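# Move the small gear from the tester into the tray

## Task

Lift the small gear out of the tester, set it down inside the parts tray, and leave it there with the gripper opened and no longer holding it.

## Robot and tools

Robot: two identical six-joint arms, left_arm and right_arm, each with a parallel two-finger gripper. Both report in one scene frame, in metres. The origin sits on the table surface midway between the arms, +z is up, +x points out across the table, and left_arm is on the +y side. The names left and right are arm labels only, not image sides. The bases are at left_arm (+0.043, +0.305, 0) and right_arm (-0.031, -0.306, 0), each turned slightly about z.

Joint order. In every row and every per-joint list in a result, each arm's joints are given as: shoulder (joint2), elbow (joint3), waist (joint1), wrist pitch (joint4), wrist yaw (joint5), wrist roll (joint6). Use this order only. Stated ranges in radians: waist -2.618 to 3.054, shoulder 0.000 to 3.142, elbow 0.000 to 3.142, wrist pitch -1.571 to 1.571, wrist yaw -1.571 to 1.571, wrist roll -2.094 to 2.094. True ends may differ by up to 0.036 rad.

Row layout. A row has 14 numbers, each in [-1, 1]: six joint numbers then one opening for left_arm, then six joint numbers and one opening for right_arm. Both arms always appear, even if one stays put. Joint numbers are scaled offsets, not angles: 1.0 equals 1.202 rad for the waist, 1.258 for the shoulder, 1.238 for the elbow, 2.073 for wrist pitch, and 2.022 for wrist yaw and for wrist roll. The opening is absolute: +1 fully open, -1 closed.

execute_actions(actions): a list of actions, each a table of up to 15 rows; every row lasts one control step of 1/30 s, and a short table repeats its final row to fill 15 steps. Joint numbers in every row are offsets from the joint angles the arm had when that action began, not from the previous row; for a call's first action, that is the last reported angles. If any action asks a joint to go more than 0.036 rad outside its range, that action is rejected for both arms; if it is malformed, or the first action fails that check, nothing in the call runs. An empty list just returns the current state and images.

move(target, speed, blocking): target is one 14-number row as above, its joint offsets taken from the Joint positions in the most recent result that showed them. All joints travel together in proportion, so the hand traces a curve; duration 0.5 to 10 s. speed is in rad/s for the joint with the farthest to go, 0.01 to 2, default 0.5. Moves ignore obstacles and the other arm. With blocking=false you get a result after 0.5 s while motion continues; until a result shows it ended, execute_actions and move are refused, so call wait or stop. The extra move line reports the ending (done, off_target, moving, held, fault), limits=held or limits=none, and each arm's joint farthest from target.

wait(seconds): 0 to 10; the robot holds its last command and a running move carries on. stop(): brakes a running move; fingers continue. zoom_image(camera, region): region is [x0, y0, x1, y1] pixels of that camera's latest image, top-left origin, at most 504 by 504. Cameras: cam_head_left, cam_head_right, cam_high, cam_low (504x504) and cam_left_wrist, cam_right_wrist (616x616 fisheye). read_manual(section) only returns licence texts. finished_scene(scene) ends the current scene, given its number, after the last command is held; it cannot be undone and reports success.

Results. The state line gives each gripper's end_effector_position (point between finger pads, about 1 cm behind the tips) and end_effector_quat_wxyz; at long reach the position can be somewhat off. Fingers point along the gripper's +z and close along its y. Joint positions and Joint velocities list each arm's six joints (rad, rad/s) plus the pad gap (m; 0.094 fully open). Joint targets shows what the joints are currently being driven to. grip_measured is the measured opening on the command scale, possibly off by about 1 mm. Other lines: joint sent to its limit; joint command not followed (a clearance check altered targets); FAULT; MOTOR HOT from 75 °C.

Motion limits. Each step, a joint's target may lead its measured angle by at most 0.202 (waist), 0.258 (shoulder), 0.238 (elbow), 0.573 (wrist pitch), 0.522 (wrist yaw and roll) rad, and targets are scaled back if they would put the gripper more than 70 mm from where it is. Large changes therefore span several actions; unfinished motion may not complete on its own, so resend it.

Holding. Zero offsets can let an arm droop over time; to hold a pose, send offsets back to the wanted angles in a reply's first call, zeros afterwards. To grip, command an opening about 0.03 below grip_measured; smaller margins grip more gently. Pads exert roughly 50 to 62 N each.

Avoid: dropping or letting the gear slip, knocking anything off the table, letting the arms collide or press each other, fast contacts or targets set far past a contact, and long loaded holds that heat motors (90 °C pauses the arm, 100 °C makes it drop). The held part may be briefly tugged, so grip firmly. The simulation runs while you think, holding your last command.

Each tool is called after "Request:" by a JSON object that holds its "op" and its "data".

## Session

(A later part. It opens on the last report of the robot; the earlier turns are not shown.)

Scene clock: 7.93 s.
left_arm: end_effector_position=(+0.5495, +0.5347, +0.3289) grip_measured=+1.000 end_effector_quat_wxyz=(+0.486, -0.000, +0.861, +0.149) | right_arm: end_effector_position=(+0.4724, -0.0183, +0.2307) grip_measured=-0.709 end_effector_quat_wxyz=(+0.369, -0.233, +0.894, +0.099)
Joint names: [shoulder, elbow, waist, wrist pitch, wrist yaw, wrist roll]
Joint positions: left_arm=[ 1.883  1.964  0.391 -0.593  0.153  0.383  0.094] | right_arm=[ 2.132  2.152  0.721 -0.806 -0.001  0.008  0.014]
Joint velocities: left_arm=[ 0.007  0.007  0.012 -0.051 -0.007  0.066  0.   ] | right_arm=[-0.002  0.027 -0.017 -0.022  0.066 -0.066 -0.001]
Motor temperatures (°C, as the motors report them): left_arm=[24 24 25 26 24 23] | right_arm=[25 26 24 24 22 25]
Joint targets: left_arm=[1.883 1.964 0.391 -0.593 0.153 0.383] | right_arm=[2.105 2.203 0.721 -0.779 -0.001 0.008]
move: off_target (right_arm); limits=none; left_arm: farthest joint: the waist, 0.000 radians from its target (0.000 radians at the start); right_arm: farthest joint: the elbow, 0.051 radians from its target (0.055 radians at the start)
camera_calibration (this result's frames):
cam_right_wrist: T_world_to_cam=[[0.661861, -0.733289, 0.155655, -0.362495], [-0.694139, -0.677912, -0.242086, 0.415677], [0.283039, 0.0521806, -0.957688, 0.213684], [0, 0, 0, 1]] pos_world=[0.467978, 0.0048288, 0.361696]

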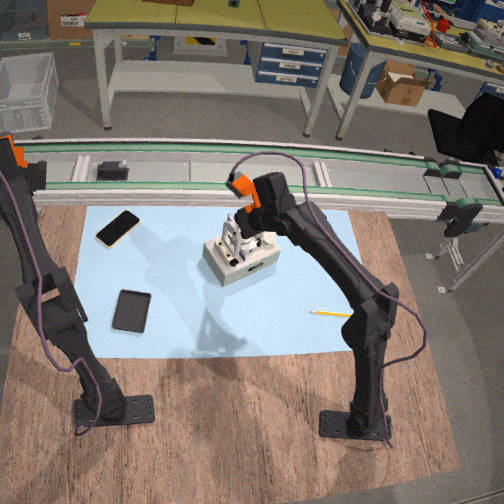

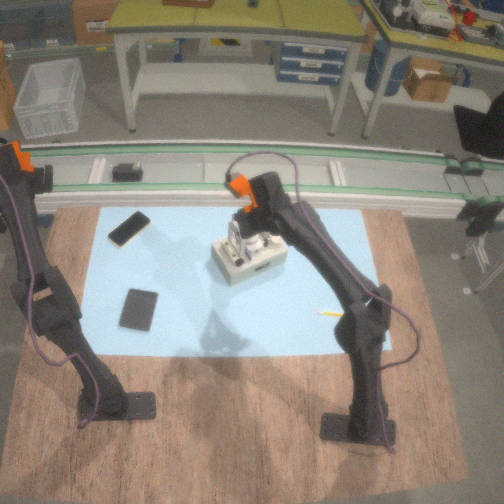

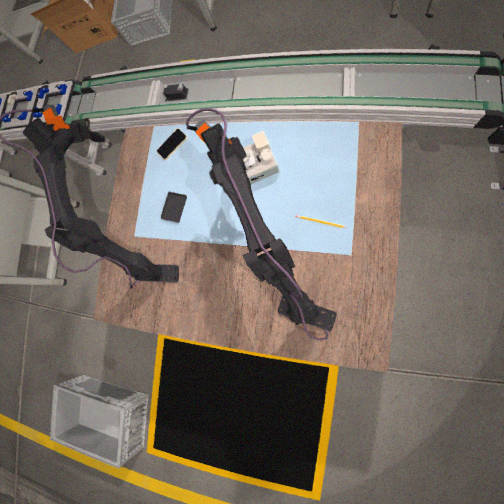

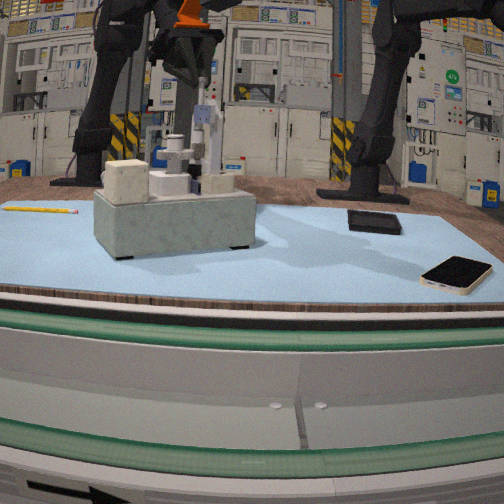

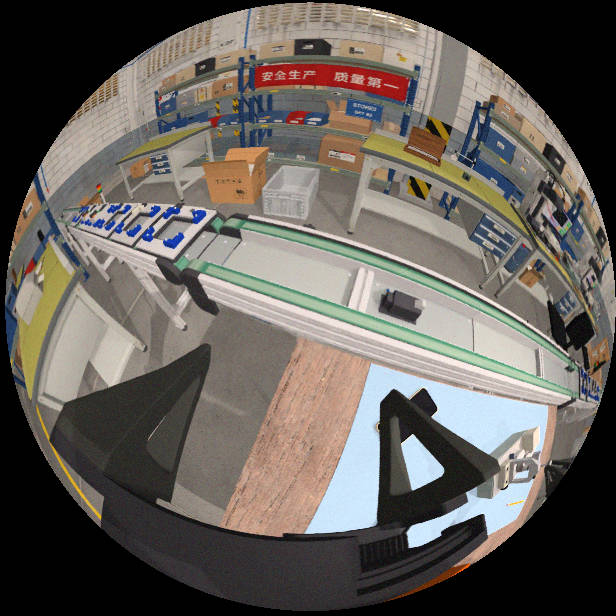

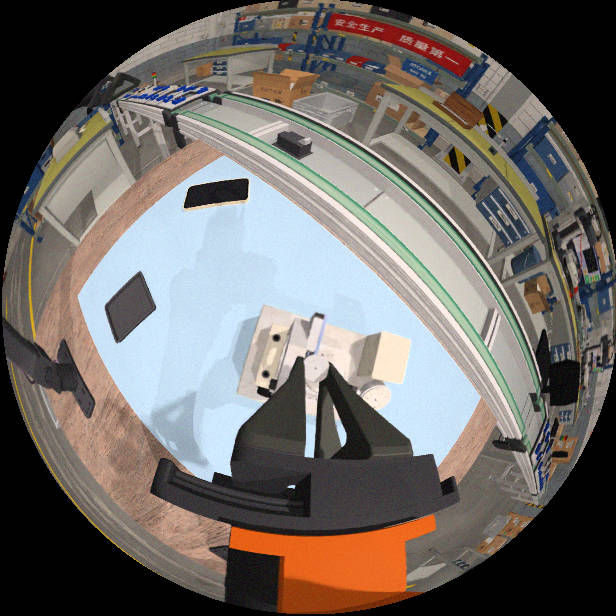

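Request:
{"op": "move", "data": {"target": [0,0,0,0,0,0,1,-0.06,0.1,0,0.02,0,0,-0.78], "speed": 0.05}}

Request:
{"op": "zoom_image", "data": {"camera": "cam_low", "region": [100, 20, 280, 200]}}

Request:
{"op": "zoom_image", "data": {"camera": "cam_head_left", "region": [190, 200, 300, 295]}}

Scene clock: 10.80 s.
left_arm: end_effector_position=(+0.5495, +0.5347, +0.3289) grip_measured=+1.000 end_effector_quat_wxyz=(+0.486, -0.000, +0.861, +0.149) | right_arm: end_effector_position=(+0.4723, -0.0183, +0.2453) grip_measured=-0.709 end_effector_quat_wxyz=(+0.376, -0.232, +0.891, +0.101)
Joint names: [shoulder, elbow, waist, wrist pitch, wrist yaw, wrist roll]
Joint positions: left_arm=[ 1.883  1.964  0.391 -0.593  0.153  0.383  0.094] | right_arm=[ 2.135  2.203  0.721 -0.839 -0.001  0.008  0.014]
Joint velocities: left_arm=[ 0.002 -0.007  0.002  0.022  0.051 -0.081  0.   ] | right_arm=[-0.017  0.007 -0.007  0.022 -0.051  0.066 -0.001]
Motor temperatures (°C, as the motors report them): left_arm=[25 24 25 26 24 23] | right_arm=[28 27 24 25 22 25]
Joint targets: left_arm=[1.883 1.964 0.391 -0.593 0.153 0.383] | right_arm=[2.062 2.271 0.721 -0.770 -0.001 0.008]
move: off_target (right_arm); limits=none; left_arm: farthest joint: the waist, 0.000 radians from its target (0.000 radians at the start); right_arm: farthest joint: the shoulder, 0.078 radians from its target (0.076 radians at the start)
camera_calibration (this result's frames):
cam_right_wrist: T_world_to_cam=[[0.659563, -0.734593, 0.159217, -0.364566], [-0.690491, -0.675841, -0.257801, 0.421338], [0.296984, 0.0600979, -0.952989, 0.220043], [0, 0, 0, 1]] pos_world=[0.466035, 0.00372573, 0.376365]

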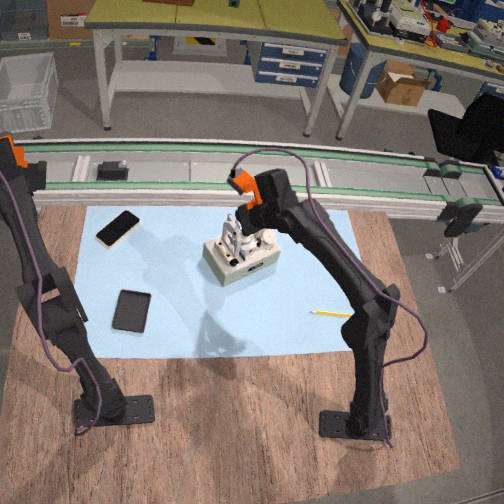

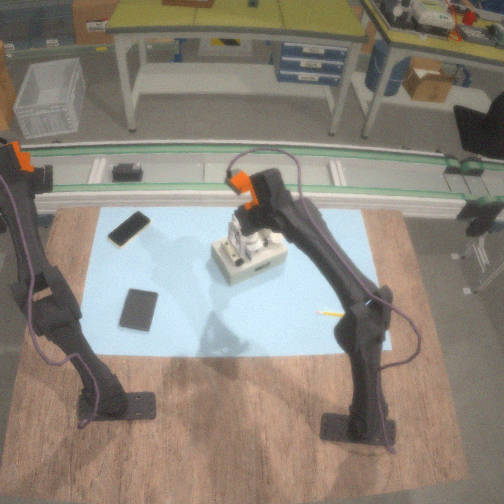

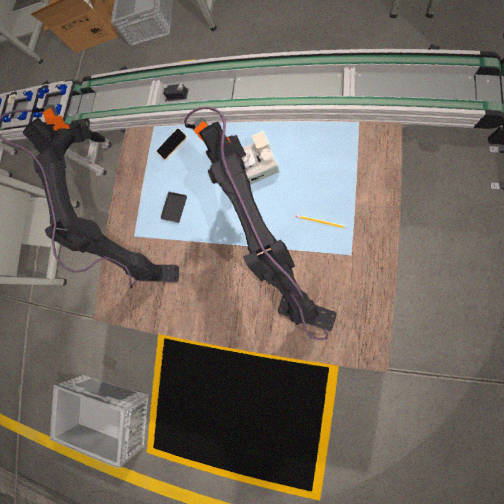

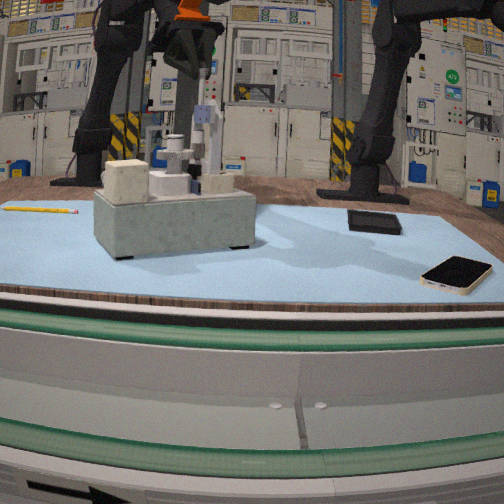

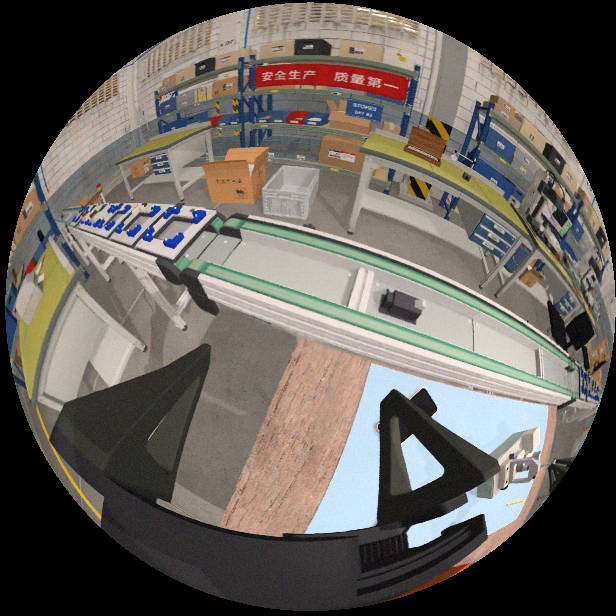

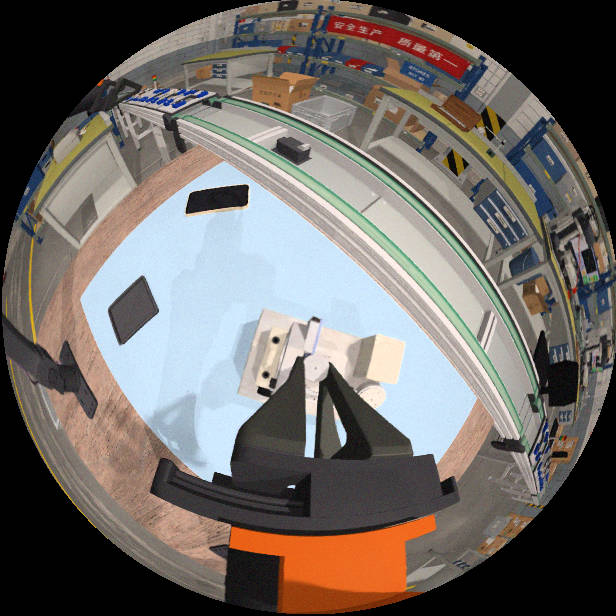

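Region (100, 20, 280, 200) of cam_low's 504x504 image, scaled by 2.800, with more detail than that image has.

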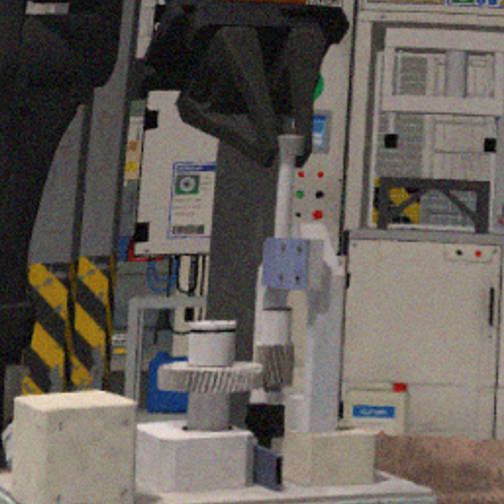

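Region (190, 200, 300, 295) of cam_head_left's 504x504 image, scaled by 4.582, with more detail than that image has; it fills the top 435 rows of this view, and the rest is white.

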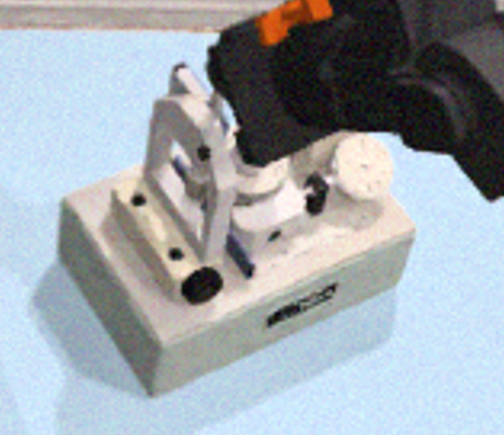

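Request:
{"op": "move", "data": {"target": [0.16,-0.49,-0.533,0.355,0.383,0.058,0.0,-0.058,0.055,0,0.033,0,0,-0.78], "speed": 0.8}}

Scene clock: 13.43 s.
left_arm: end_effector_position=(+0.5302, +0.0763, +0.1203) grip_measured=+0.003 end_effector_quat_wxyz=(+0.466, +0.451, +0.690, -0.322) | right_arm: end_effector_position=(+0.4727, -0.0183, +0.2338) grip_measured=-0.709 end_effector_quat_wxyz=(+0.364, -0.233, +0.897, +0.098)
Joint names: [shoulder, elbow, waist, wrist pitch, wrist yaw, wrist roll]
Joint positions: left_arm=[ 2.097  1.352 -0.258  0.122  0.91   0.489  0.047] | right_arm=[ 2.153  2.204  0.721 -0.85  -0.     0.008  0.014]
Joint velocities: left_arm=[-0.012  0.002 -0.012  0.022 -0.051 -0.007  0.   ] | right_arm=[-0.007 -0.002 -0.002  0.051  0.007 -0.007  0.001]
Motor temperatures (°C, as the motors report them): left_arm=[25 24 25 27 24 23] | right_arm=[30 28 24 25 22 25]
Joint targets: left_arm=[2.084 1.357 -0.249 0.142 0.927 0.500] | right_arm=[2.073 2.263 0.721 -0.781 -0.001 0.008]
move: off_target (left_arm, right_arm); limits=none; left_arm: farthest joint: the wrist pitch, 0.021 radians from its target (0.736 radians at the start); right_arm: farthest joint: the shoulder, 0.091 radians from its target (0.073 radians at the start)
camera_calibration (this result's frames):
cam_left_wrist: T_world_to_cam=[[-0.821431, -0.451401, 0.348553, 0.422777], [-0.566086, 0.57112, -0.594448, 0.369412], [0.0692688, -0.685609, -0.724667, 0.199811], [0, 0, 0, 1]] pos_world=[0.542561, 0.116856, 0.217033]
cam_right_wrist: T_world_to_cam=[[0.662915, -0.732725, 0.15381, -0.363223], [-0.696718, -0.678945, -0.231556, 0.415403], [0.274095, 0.0463392, -0.960585, 0.22131], [0, 0, 0, 1]] pos_world=[0.469544, 0.00563828, 0.364644]

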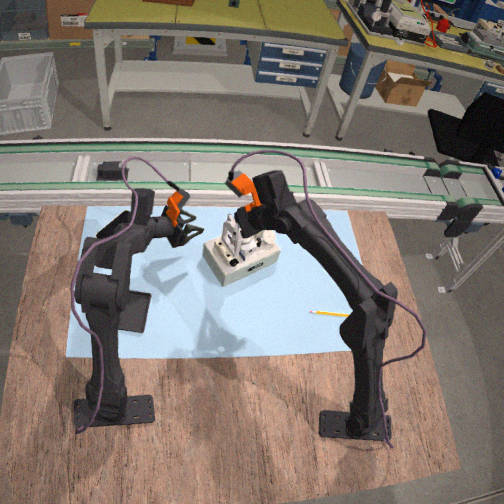

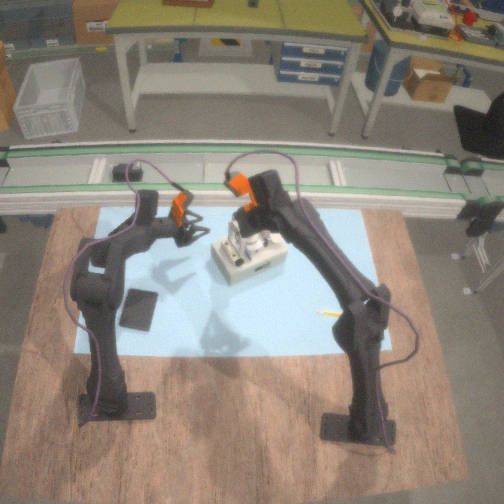

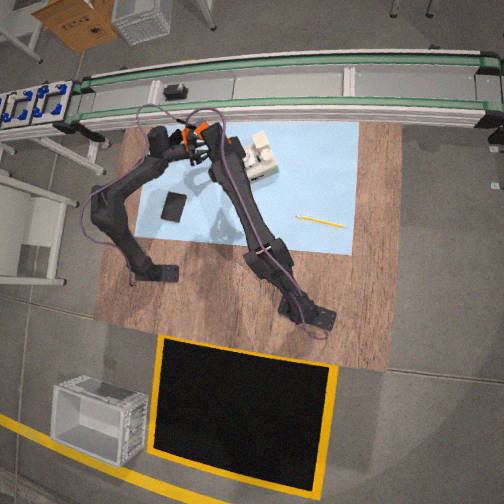

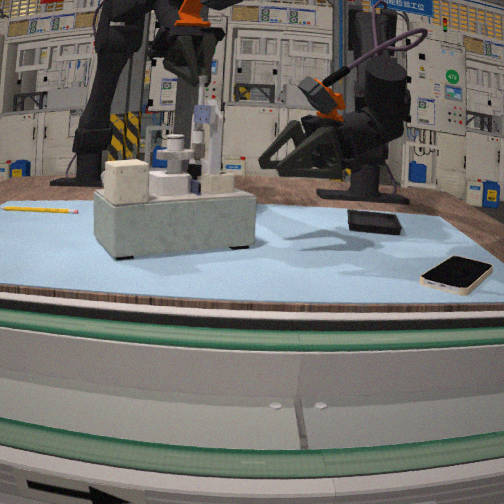

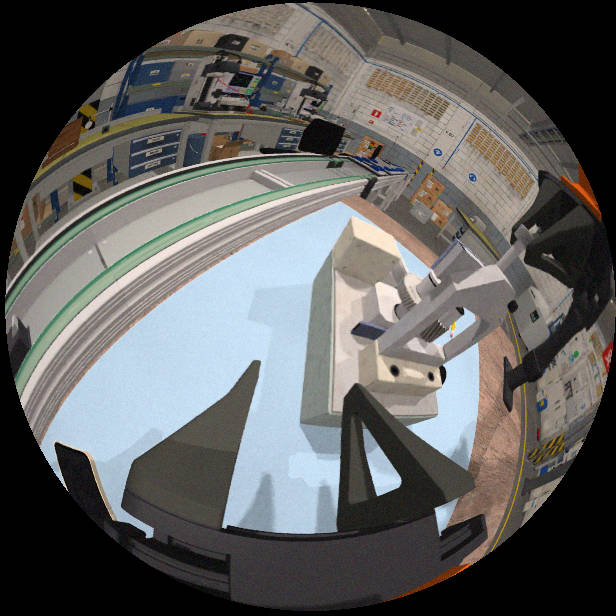

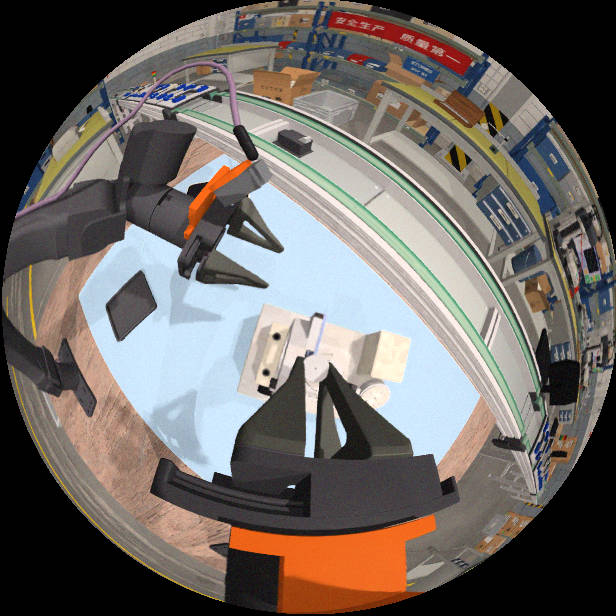

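Request:
{"op": "move", "data": {"target": [-0.265,-0.265,-0.091,0.052,-0.035,-0.034,-0.35,-0.064,0.048,0,0.033,0,0,-0.78], "speed": 0.5}}

Scene clock: 15.20 s.
left_arm: end_effector_position=(+0.4475, +0.0522, +0.1532) grip_measured=-0.347 end_effector_quat_wxyz=(+0.472, +0.463, +0.678, -0.321) | right_arm: end_effector_position=(+0.4725, -0.0183, +0.2363) grip_measured=-0.709 end_effector_quat_wxyz=(+0.367, -0.233, +0.895, +0.099)
Joint names: [shoulder, elbow, waist, wrist pitch, wrist yaw, wrist roll]
Joint positions: left_arm=[ 1.789  1.032 -0.361  0.208  0.84   0.429  0.031] | right_arm=[ 2.148  2.203  0.721 -0.847 -0.     0.008  0.014]
Joint velocities: left_arm=[-0.012 -0.002 -0.002  0.007  0.095  0.051  0.   ] | right_arm=[-0.002 -0.007 -0.022 -0.022 -0.066  0.007  0.   ]
Motor temperatures (°C, as the motors report them): left_arm=[26 25 25 27 24 23] | right_arm=[31 28 24 26 22 25]
Joint targets: left_arm=[1.763 1.025 -0.368 0.230 0.839 0.421] | right_arm=[2.072 2.264 0.721 -0.781 -0.000 0.008]
move: off_target (left_arm, right_arm); limits=none; left_arm: farthest joint: the shoulder, 0.025 radians from its target (0.333 radians at the start); right_arm: farthest joint: the shoulder, 0.076 radians from its target (0.080 radians at the start)
camera_calibration (this result's frames):
cam_left_wrist: T_world_to_cam=[[-0.841034, -0.432552, 0.324901, 0.343914], [-0.535848, 0.583532, -0.61021, 0.344089], [0.0743573, -0.687305, -0.722553, 0.210346], [0, 0, 0, 1]] pos_world=[0.457982, 0.0925459, 0.250215]
cam_right_wrist: T_world_to_cam=[[0.662095, -0.73319, 0.155118, -0.363507], [-0.695473, -0.678239, -0.237295, 0.416609], [0.27919, 0.0492316, -0.958973, 0.221073], [0, 0, 0, 1]] pos_world=[0.468695, 0.00515617, 0.367249]

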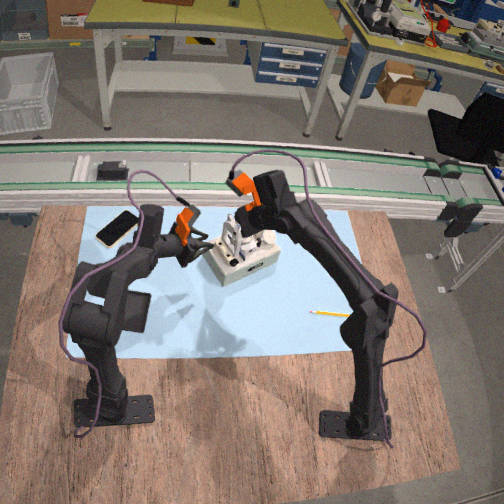

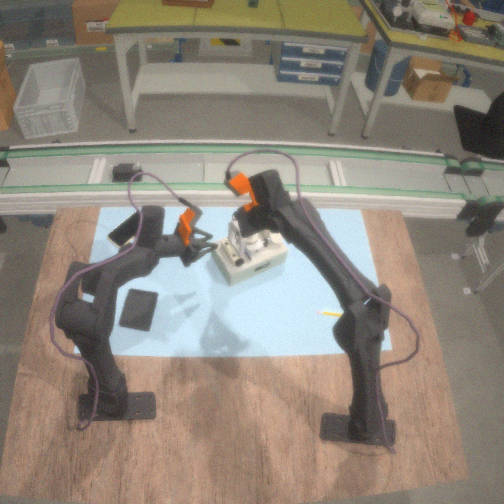

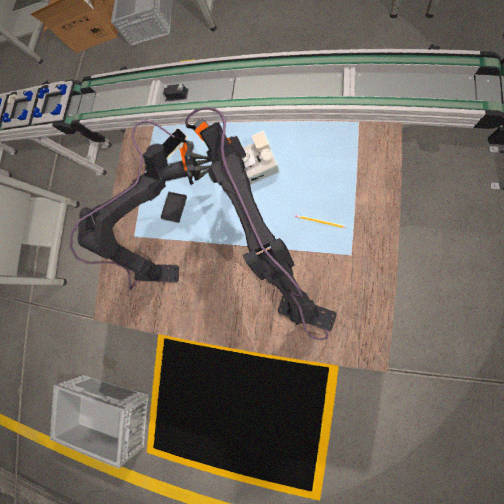

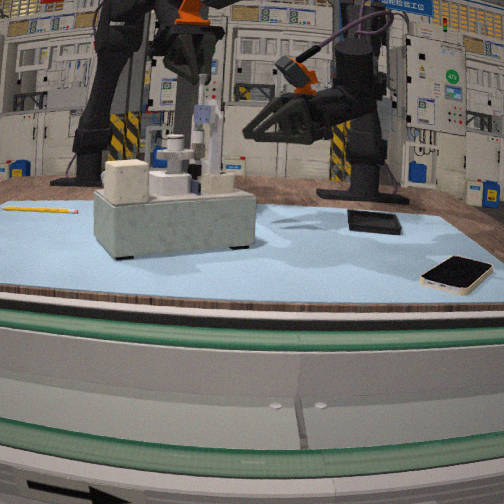

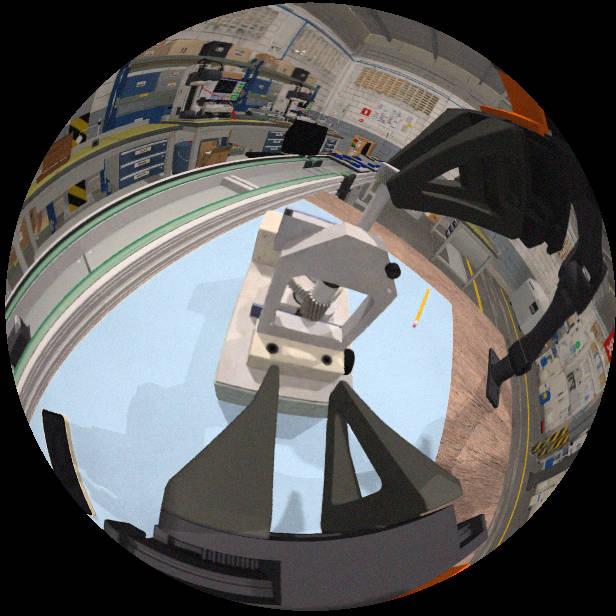

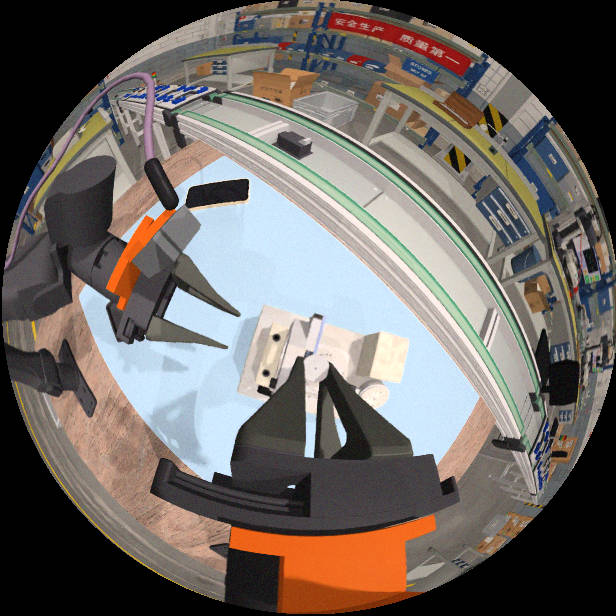

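Request:
{"op": "move", "data": {"target": [0.094,0.078,-0.084,0.048,-0.042,-0.042,-0.35,-0.085,0.075,0,0.035,0,0,-0.78], "speed": 0.1}}

Request:
{"op": "zoom_image", "data": {"camera": "cam_left_wrist", "region": [200, 200, 450, 450]}}

Request:
{"op": "zoom_image", "data": {"camera": "cam_low", "region": [130, 40, 310, 220]}}

Scene clock: 17.03 s.
left_arm: end_effector_position=(+0.4587, +0.0132, +0.1337) grip_measured=-0.347 end_effector_quat_wxyz=(+0.463, +0.457, +0.687, -0.324) | right_arm: end_effector_position=(+0.4726, -0.0183, +0.2389) grip_measured=-0.709 end_effector_quat_wxyz=(+0.368, -0.233, +0.895, +0.099)
Joint names: [shoulder, elbow, waist, wrist pitch, wrist yaw, wrist roll]
Joint positions: left_arm=[ 1.904  1.098 -0.453  0.286  0.756  0.351  0.031] | right_arm=[ 2.149  2.214  0.721 -0.854 -0.     0.008  0.014]
Joint velocities: left_arm=[-0.042 -0.007 -0.012 -0.022 -0.081 -0.022 -0.   ] | right_arm=[ 0.002 -0.002 -0.002  0.051  0.081 -0.022 -0.   ]
Motor temperatures (°C, as the motors report them): left_arm=[26 25 25 27 24 23] | right_arm=[33 28 24 26 22 25]
Joint targets: left_arm=[1.907 1.129 -0.462 0.308 0.755 0.344] | right_arm=[2.069 2.275 0.721 -0.795 -0.000 0.008]
move: off_target (left_arm, right_arm); limits=none; left_arm: farthest joint: the elbow, 0.031 radians from its target (0.096 radians at the start); right_arm: farthest joint: the shoulder, 0.108 radians from its target (0.107 radians at the start)
camera_calibration (this result's frames):
cam_left_wrist: T_world_to_cam=[[-0.828987, -0.440008, 0.345215, 0.334677], [-0.556073, 0.582604, -0.592752, 0.367845], [0.0596921, -0.683349, -0.727648, 0.175967], [0, 0, 0, 1]] pos_world=[0.471488, 0.0531991, 0.230547]
cam_right_wrist: T_world_to_cam=[[0.661734, -0.733395, 0.155688, -0.363883], [-0.694919, -0.677924, -0.239804, 0.417582], [0.281416, 0.0504954, -0.958256, 0.222363], [0, 0, 0, 1]] pos_world=[0.468403, 0.00499053, 0.36987]

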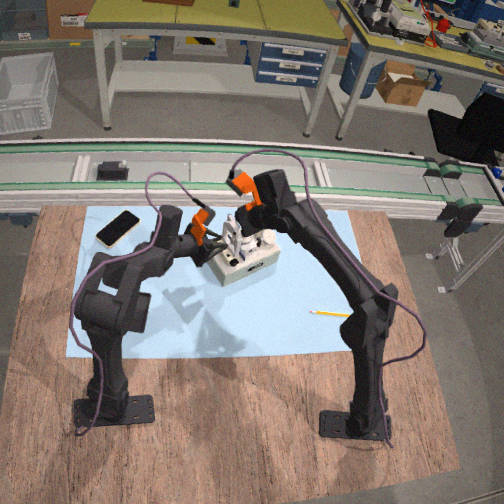

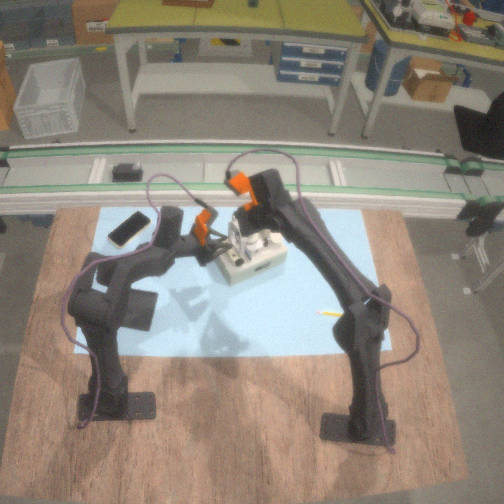

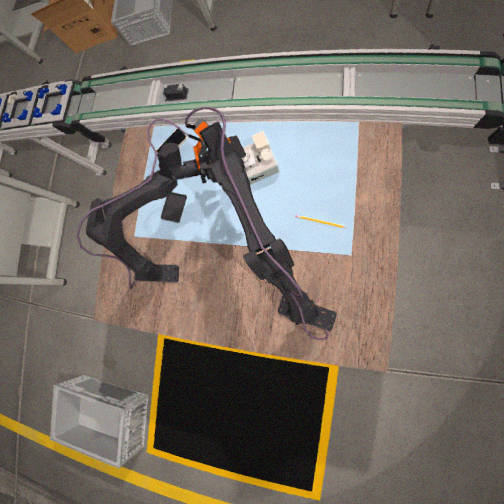

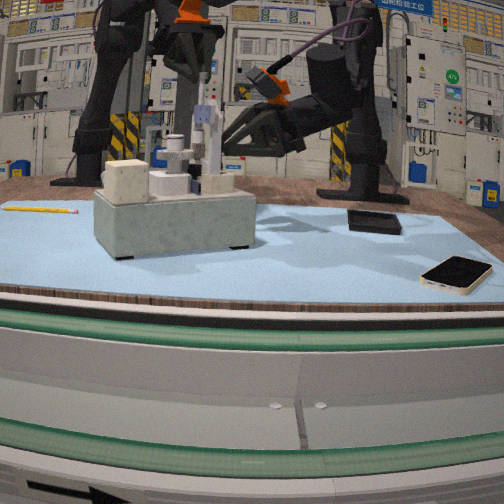

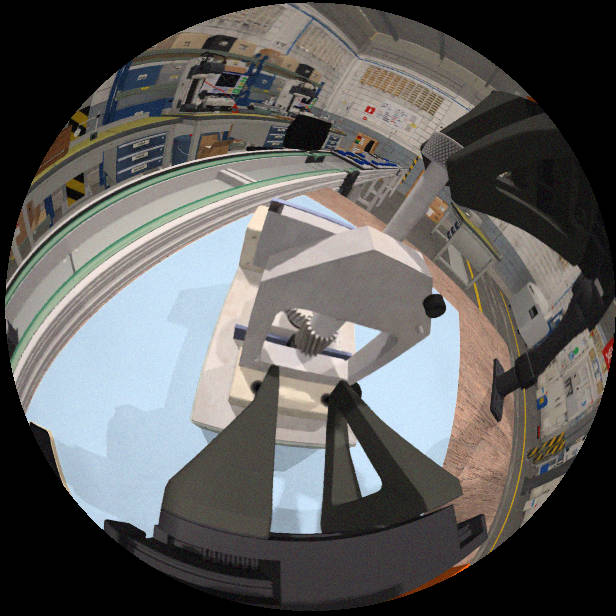

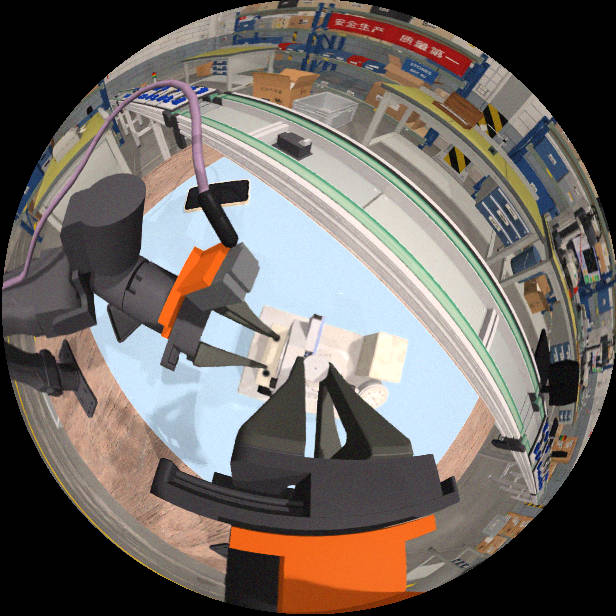

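Region (200, 200, 450, 450) of cam_left_wrist's 616x616 image, scaled by 2.016, with more detail than that image has.

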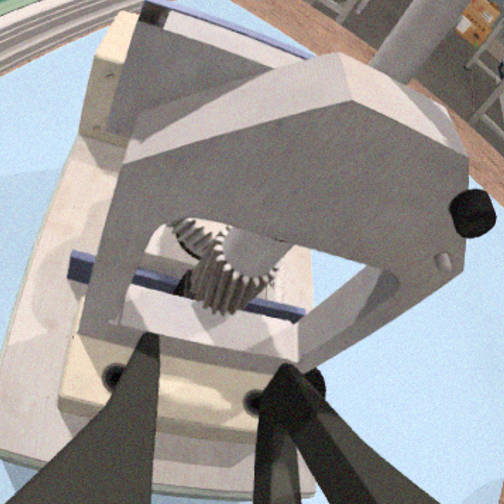

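Region (130, 40, 310, 220) of cam_low's 504x504 image, scaled by 2.800, with more detail than that image has.

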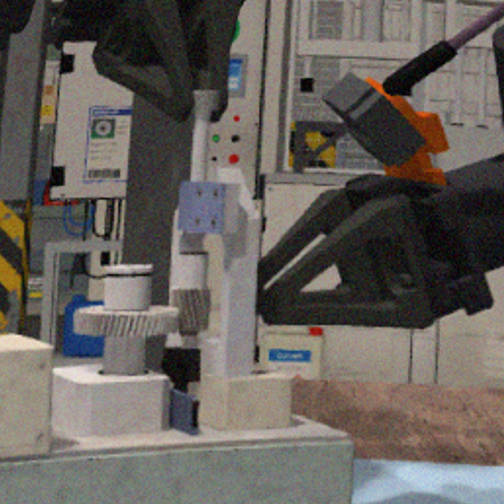

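Request:
{"op": "move", "data": {"target": [0.052,0.09,-0.056,0.04,-0.023,-0.025,-0.35,-0.09,0.075,0,0.035,0,0,-0.78], "speed": 0.08}}

Request:
{"op": "zoom_image", "data": {"camera": "cam_left_wrist", "region": [200, 200, 450, 450]}}

Request:
{"op": "zoom_image", "data": {"camera": "cam_low", "region": [130, 40, 310, 220]}}

Scene clock: 19.00 s.
left_arm: end_effector_position=(+0.4690, -0.0172, +0.1409) grip_measured=-0.347 end_effector_quat_wxyz=(+0.478, +0.460, +0.673, -0.327) | right_arm: end_effector_position=(+0.4725, -0.0184, +0.2393) grip_measured=-0.709 end_effector_quat_wxyz=(+0.367, -0.233, +0.895, +0.099)
Joint names: [shoulder, elbow, waist, wrist pitch, wrist yaw, wrist roll]
Joint positions: left_arm=[ 1.966  1.176 -0.51   0.338  0.717  0.309  0.031] | right_arm=[ 2.151  2.219  0.721 -0.859 -0.     0.008  0.014]
Joint velocities: left_arm=[ 0.007 -0.017 -0.012 -0.007 -0.022  0.007 -0.001] | right_arm=[-0.002 -0.012 -0.007 -0.007 -0.037 -0.081  0.001]
Motor temperatures (°C, as the motors report them): left_arm=[26 25 25 27 24 23] | right_arm=[34 29 24 26 22 25]
Joint targets: left_arm=[1.969 1.210 -0.520 0.369 0.710 0.301] | right_arm=[2.071 2.281 0.721 -0.805 -0.000 0.008]
move: off_target (left_arm, right_arm); limits=none; left_arm: farthest joint: the elbow, 0.033 radians from its target (0.111 radians at the start); right_arm: farthest joint: the shoulder, 0.115 radians from its target (0.113 radians at the start)
camera_calibration (this result's frames):
cam_left_wrist: T_world_to_cam=[[-0.843541, -0.425065, 0.328266, 0.336774], [-0.531447, 0.572467, -0.624377, 0.38833], [0.077479, -0.701143, -0.708798, 0.148583], [0, 0, 0, 1]] pos_world=[0.478947, 0.0250232, 0.237228]
cam_right_wrist: T_world_to_cam=[[0.661889, -0.733307, 0.155444, -0.363942], [-0.695157, -0.67806, -0.238729, 0.417479], [0.280462, 0.0499539, -0.958564, 0.223224], [0, 0, 0, 1]] pos_world=[0.468497, 0.00504361, 0.370211]

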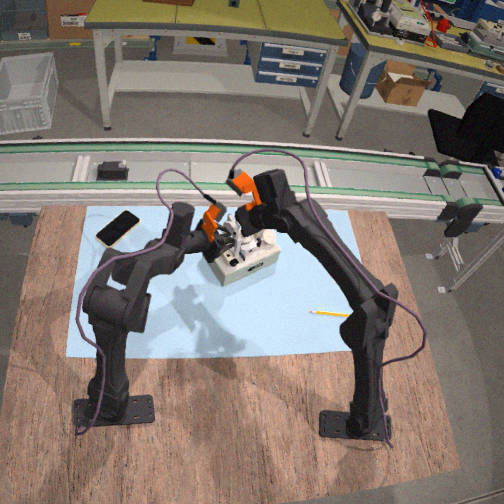

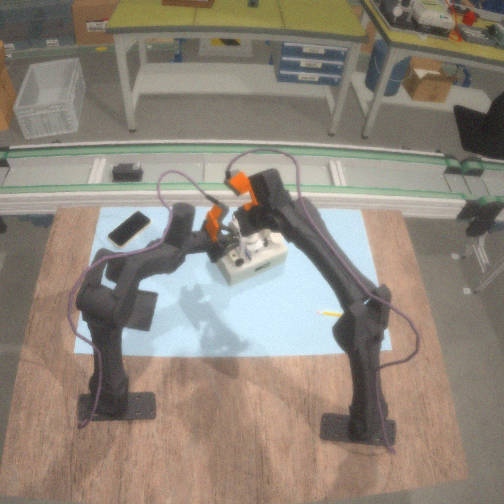

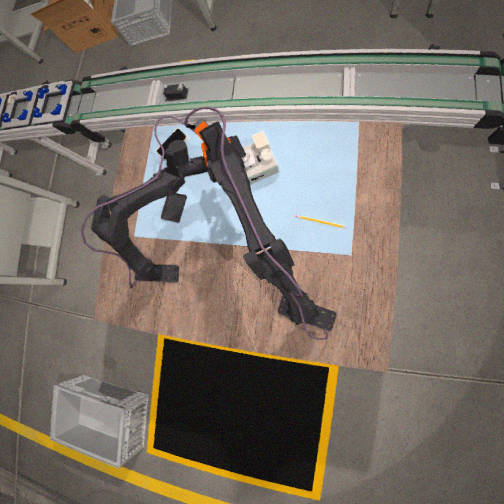

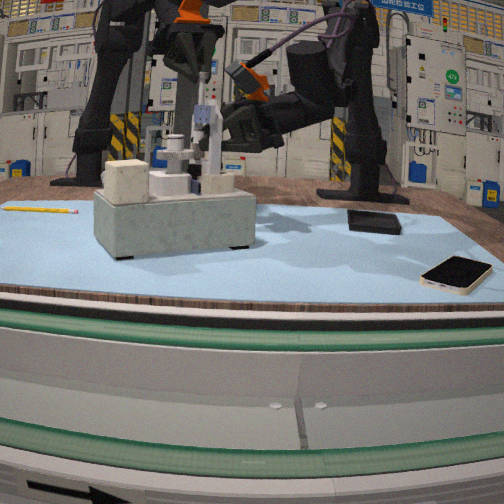

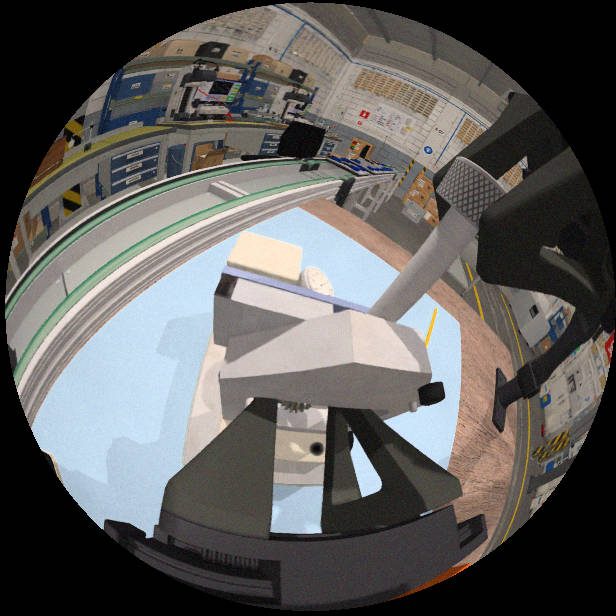

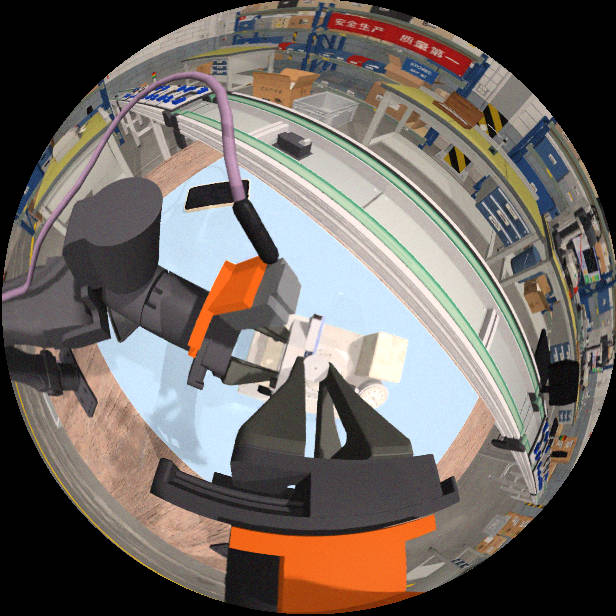

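Region (200, 200, 450, 450) of cam_left_wrist's 616x616 image, scaled by 2.016, with more detail than that image has.

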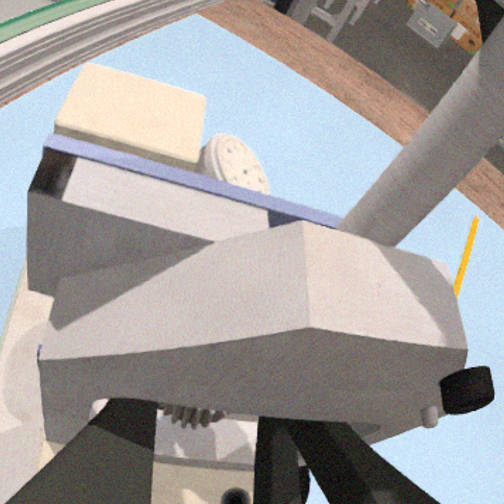

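Region (130, 40, 310, 220) of cam_low's 504x504 image, scaled by 2.800, with more detail than that image has.

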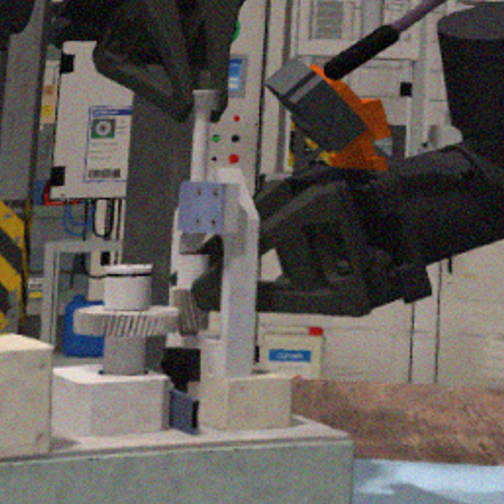

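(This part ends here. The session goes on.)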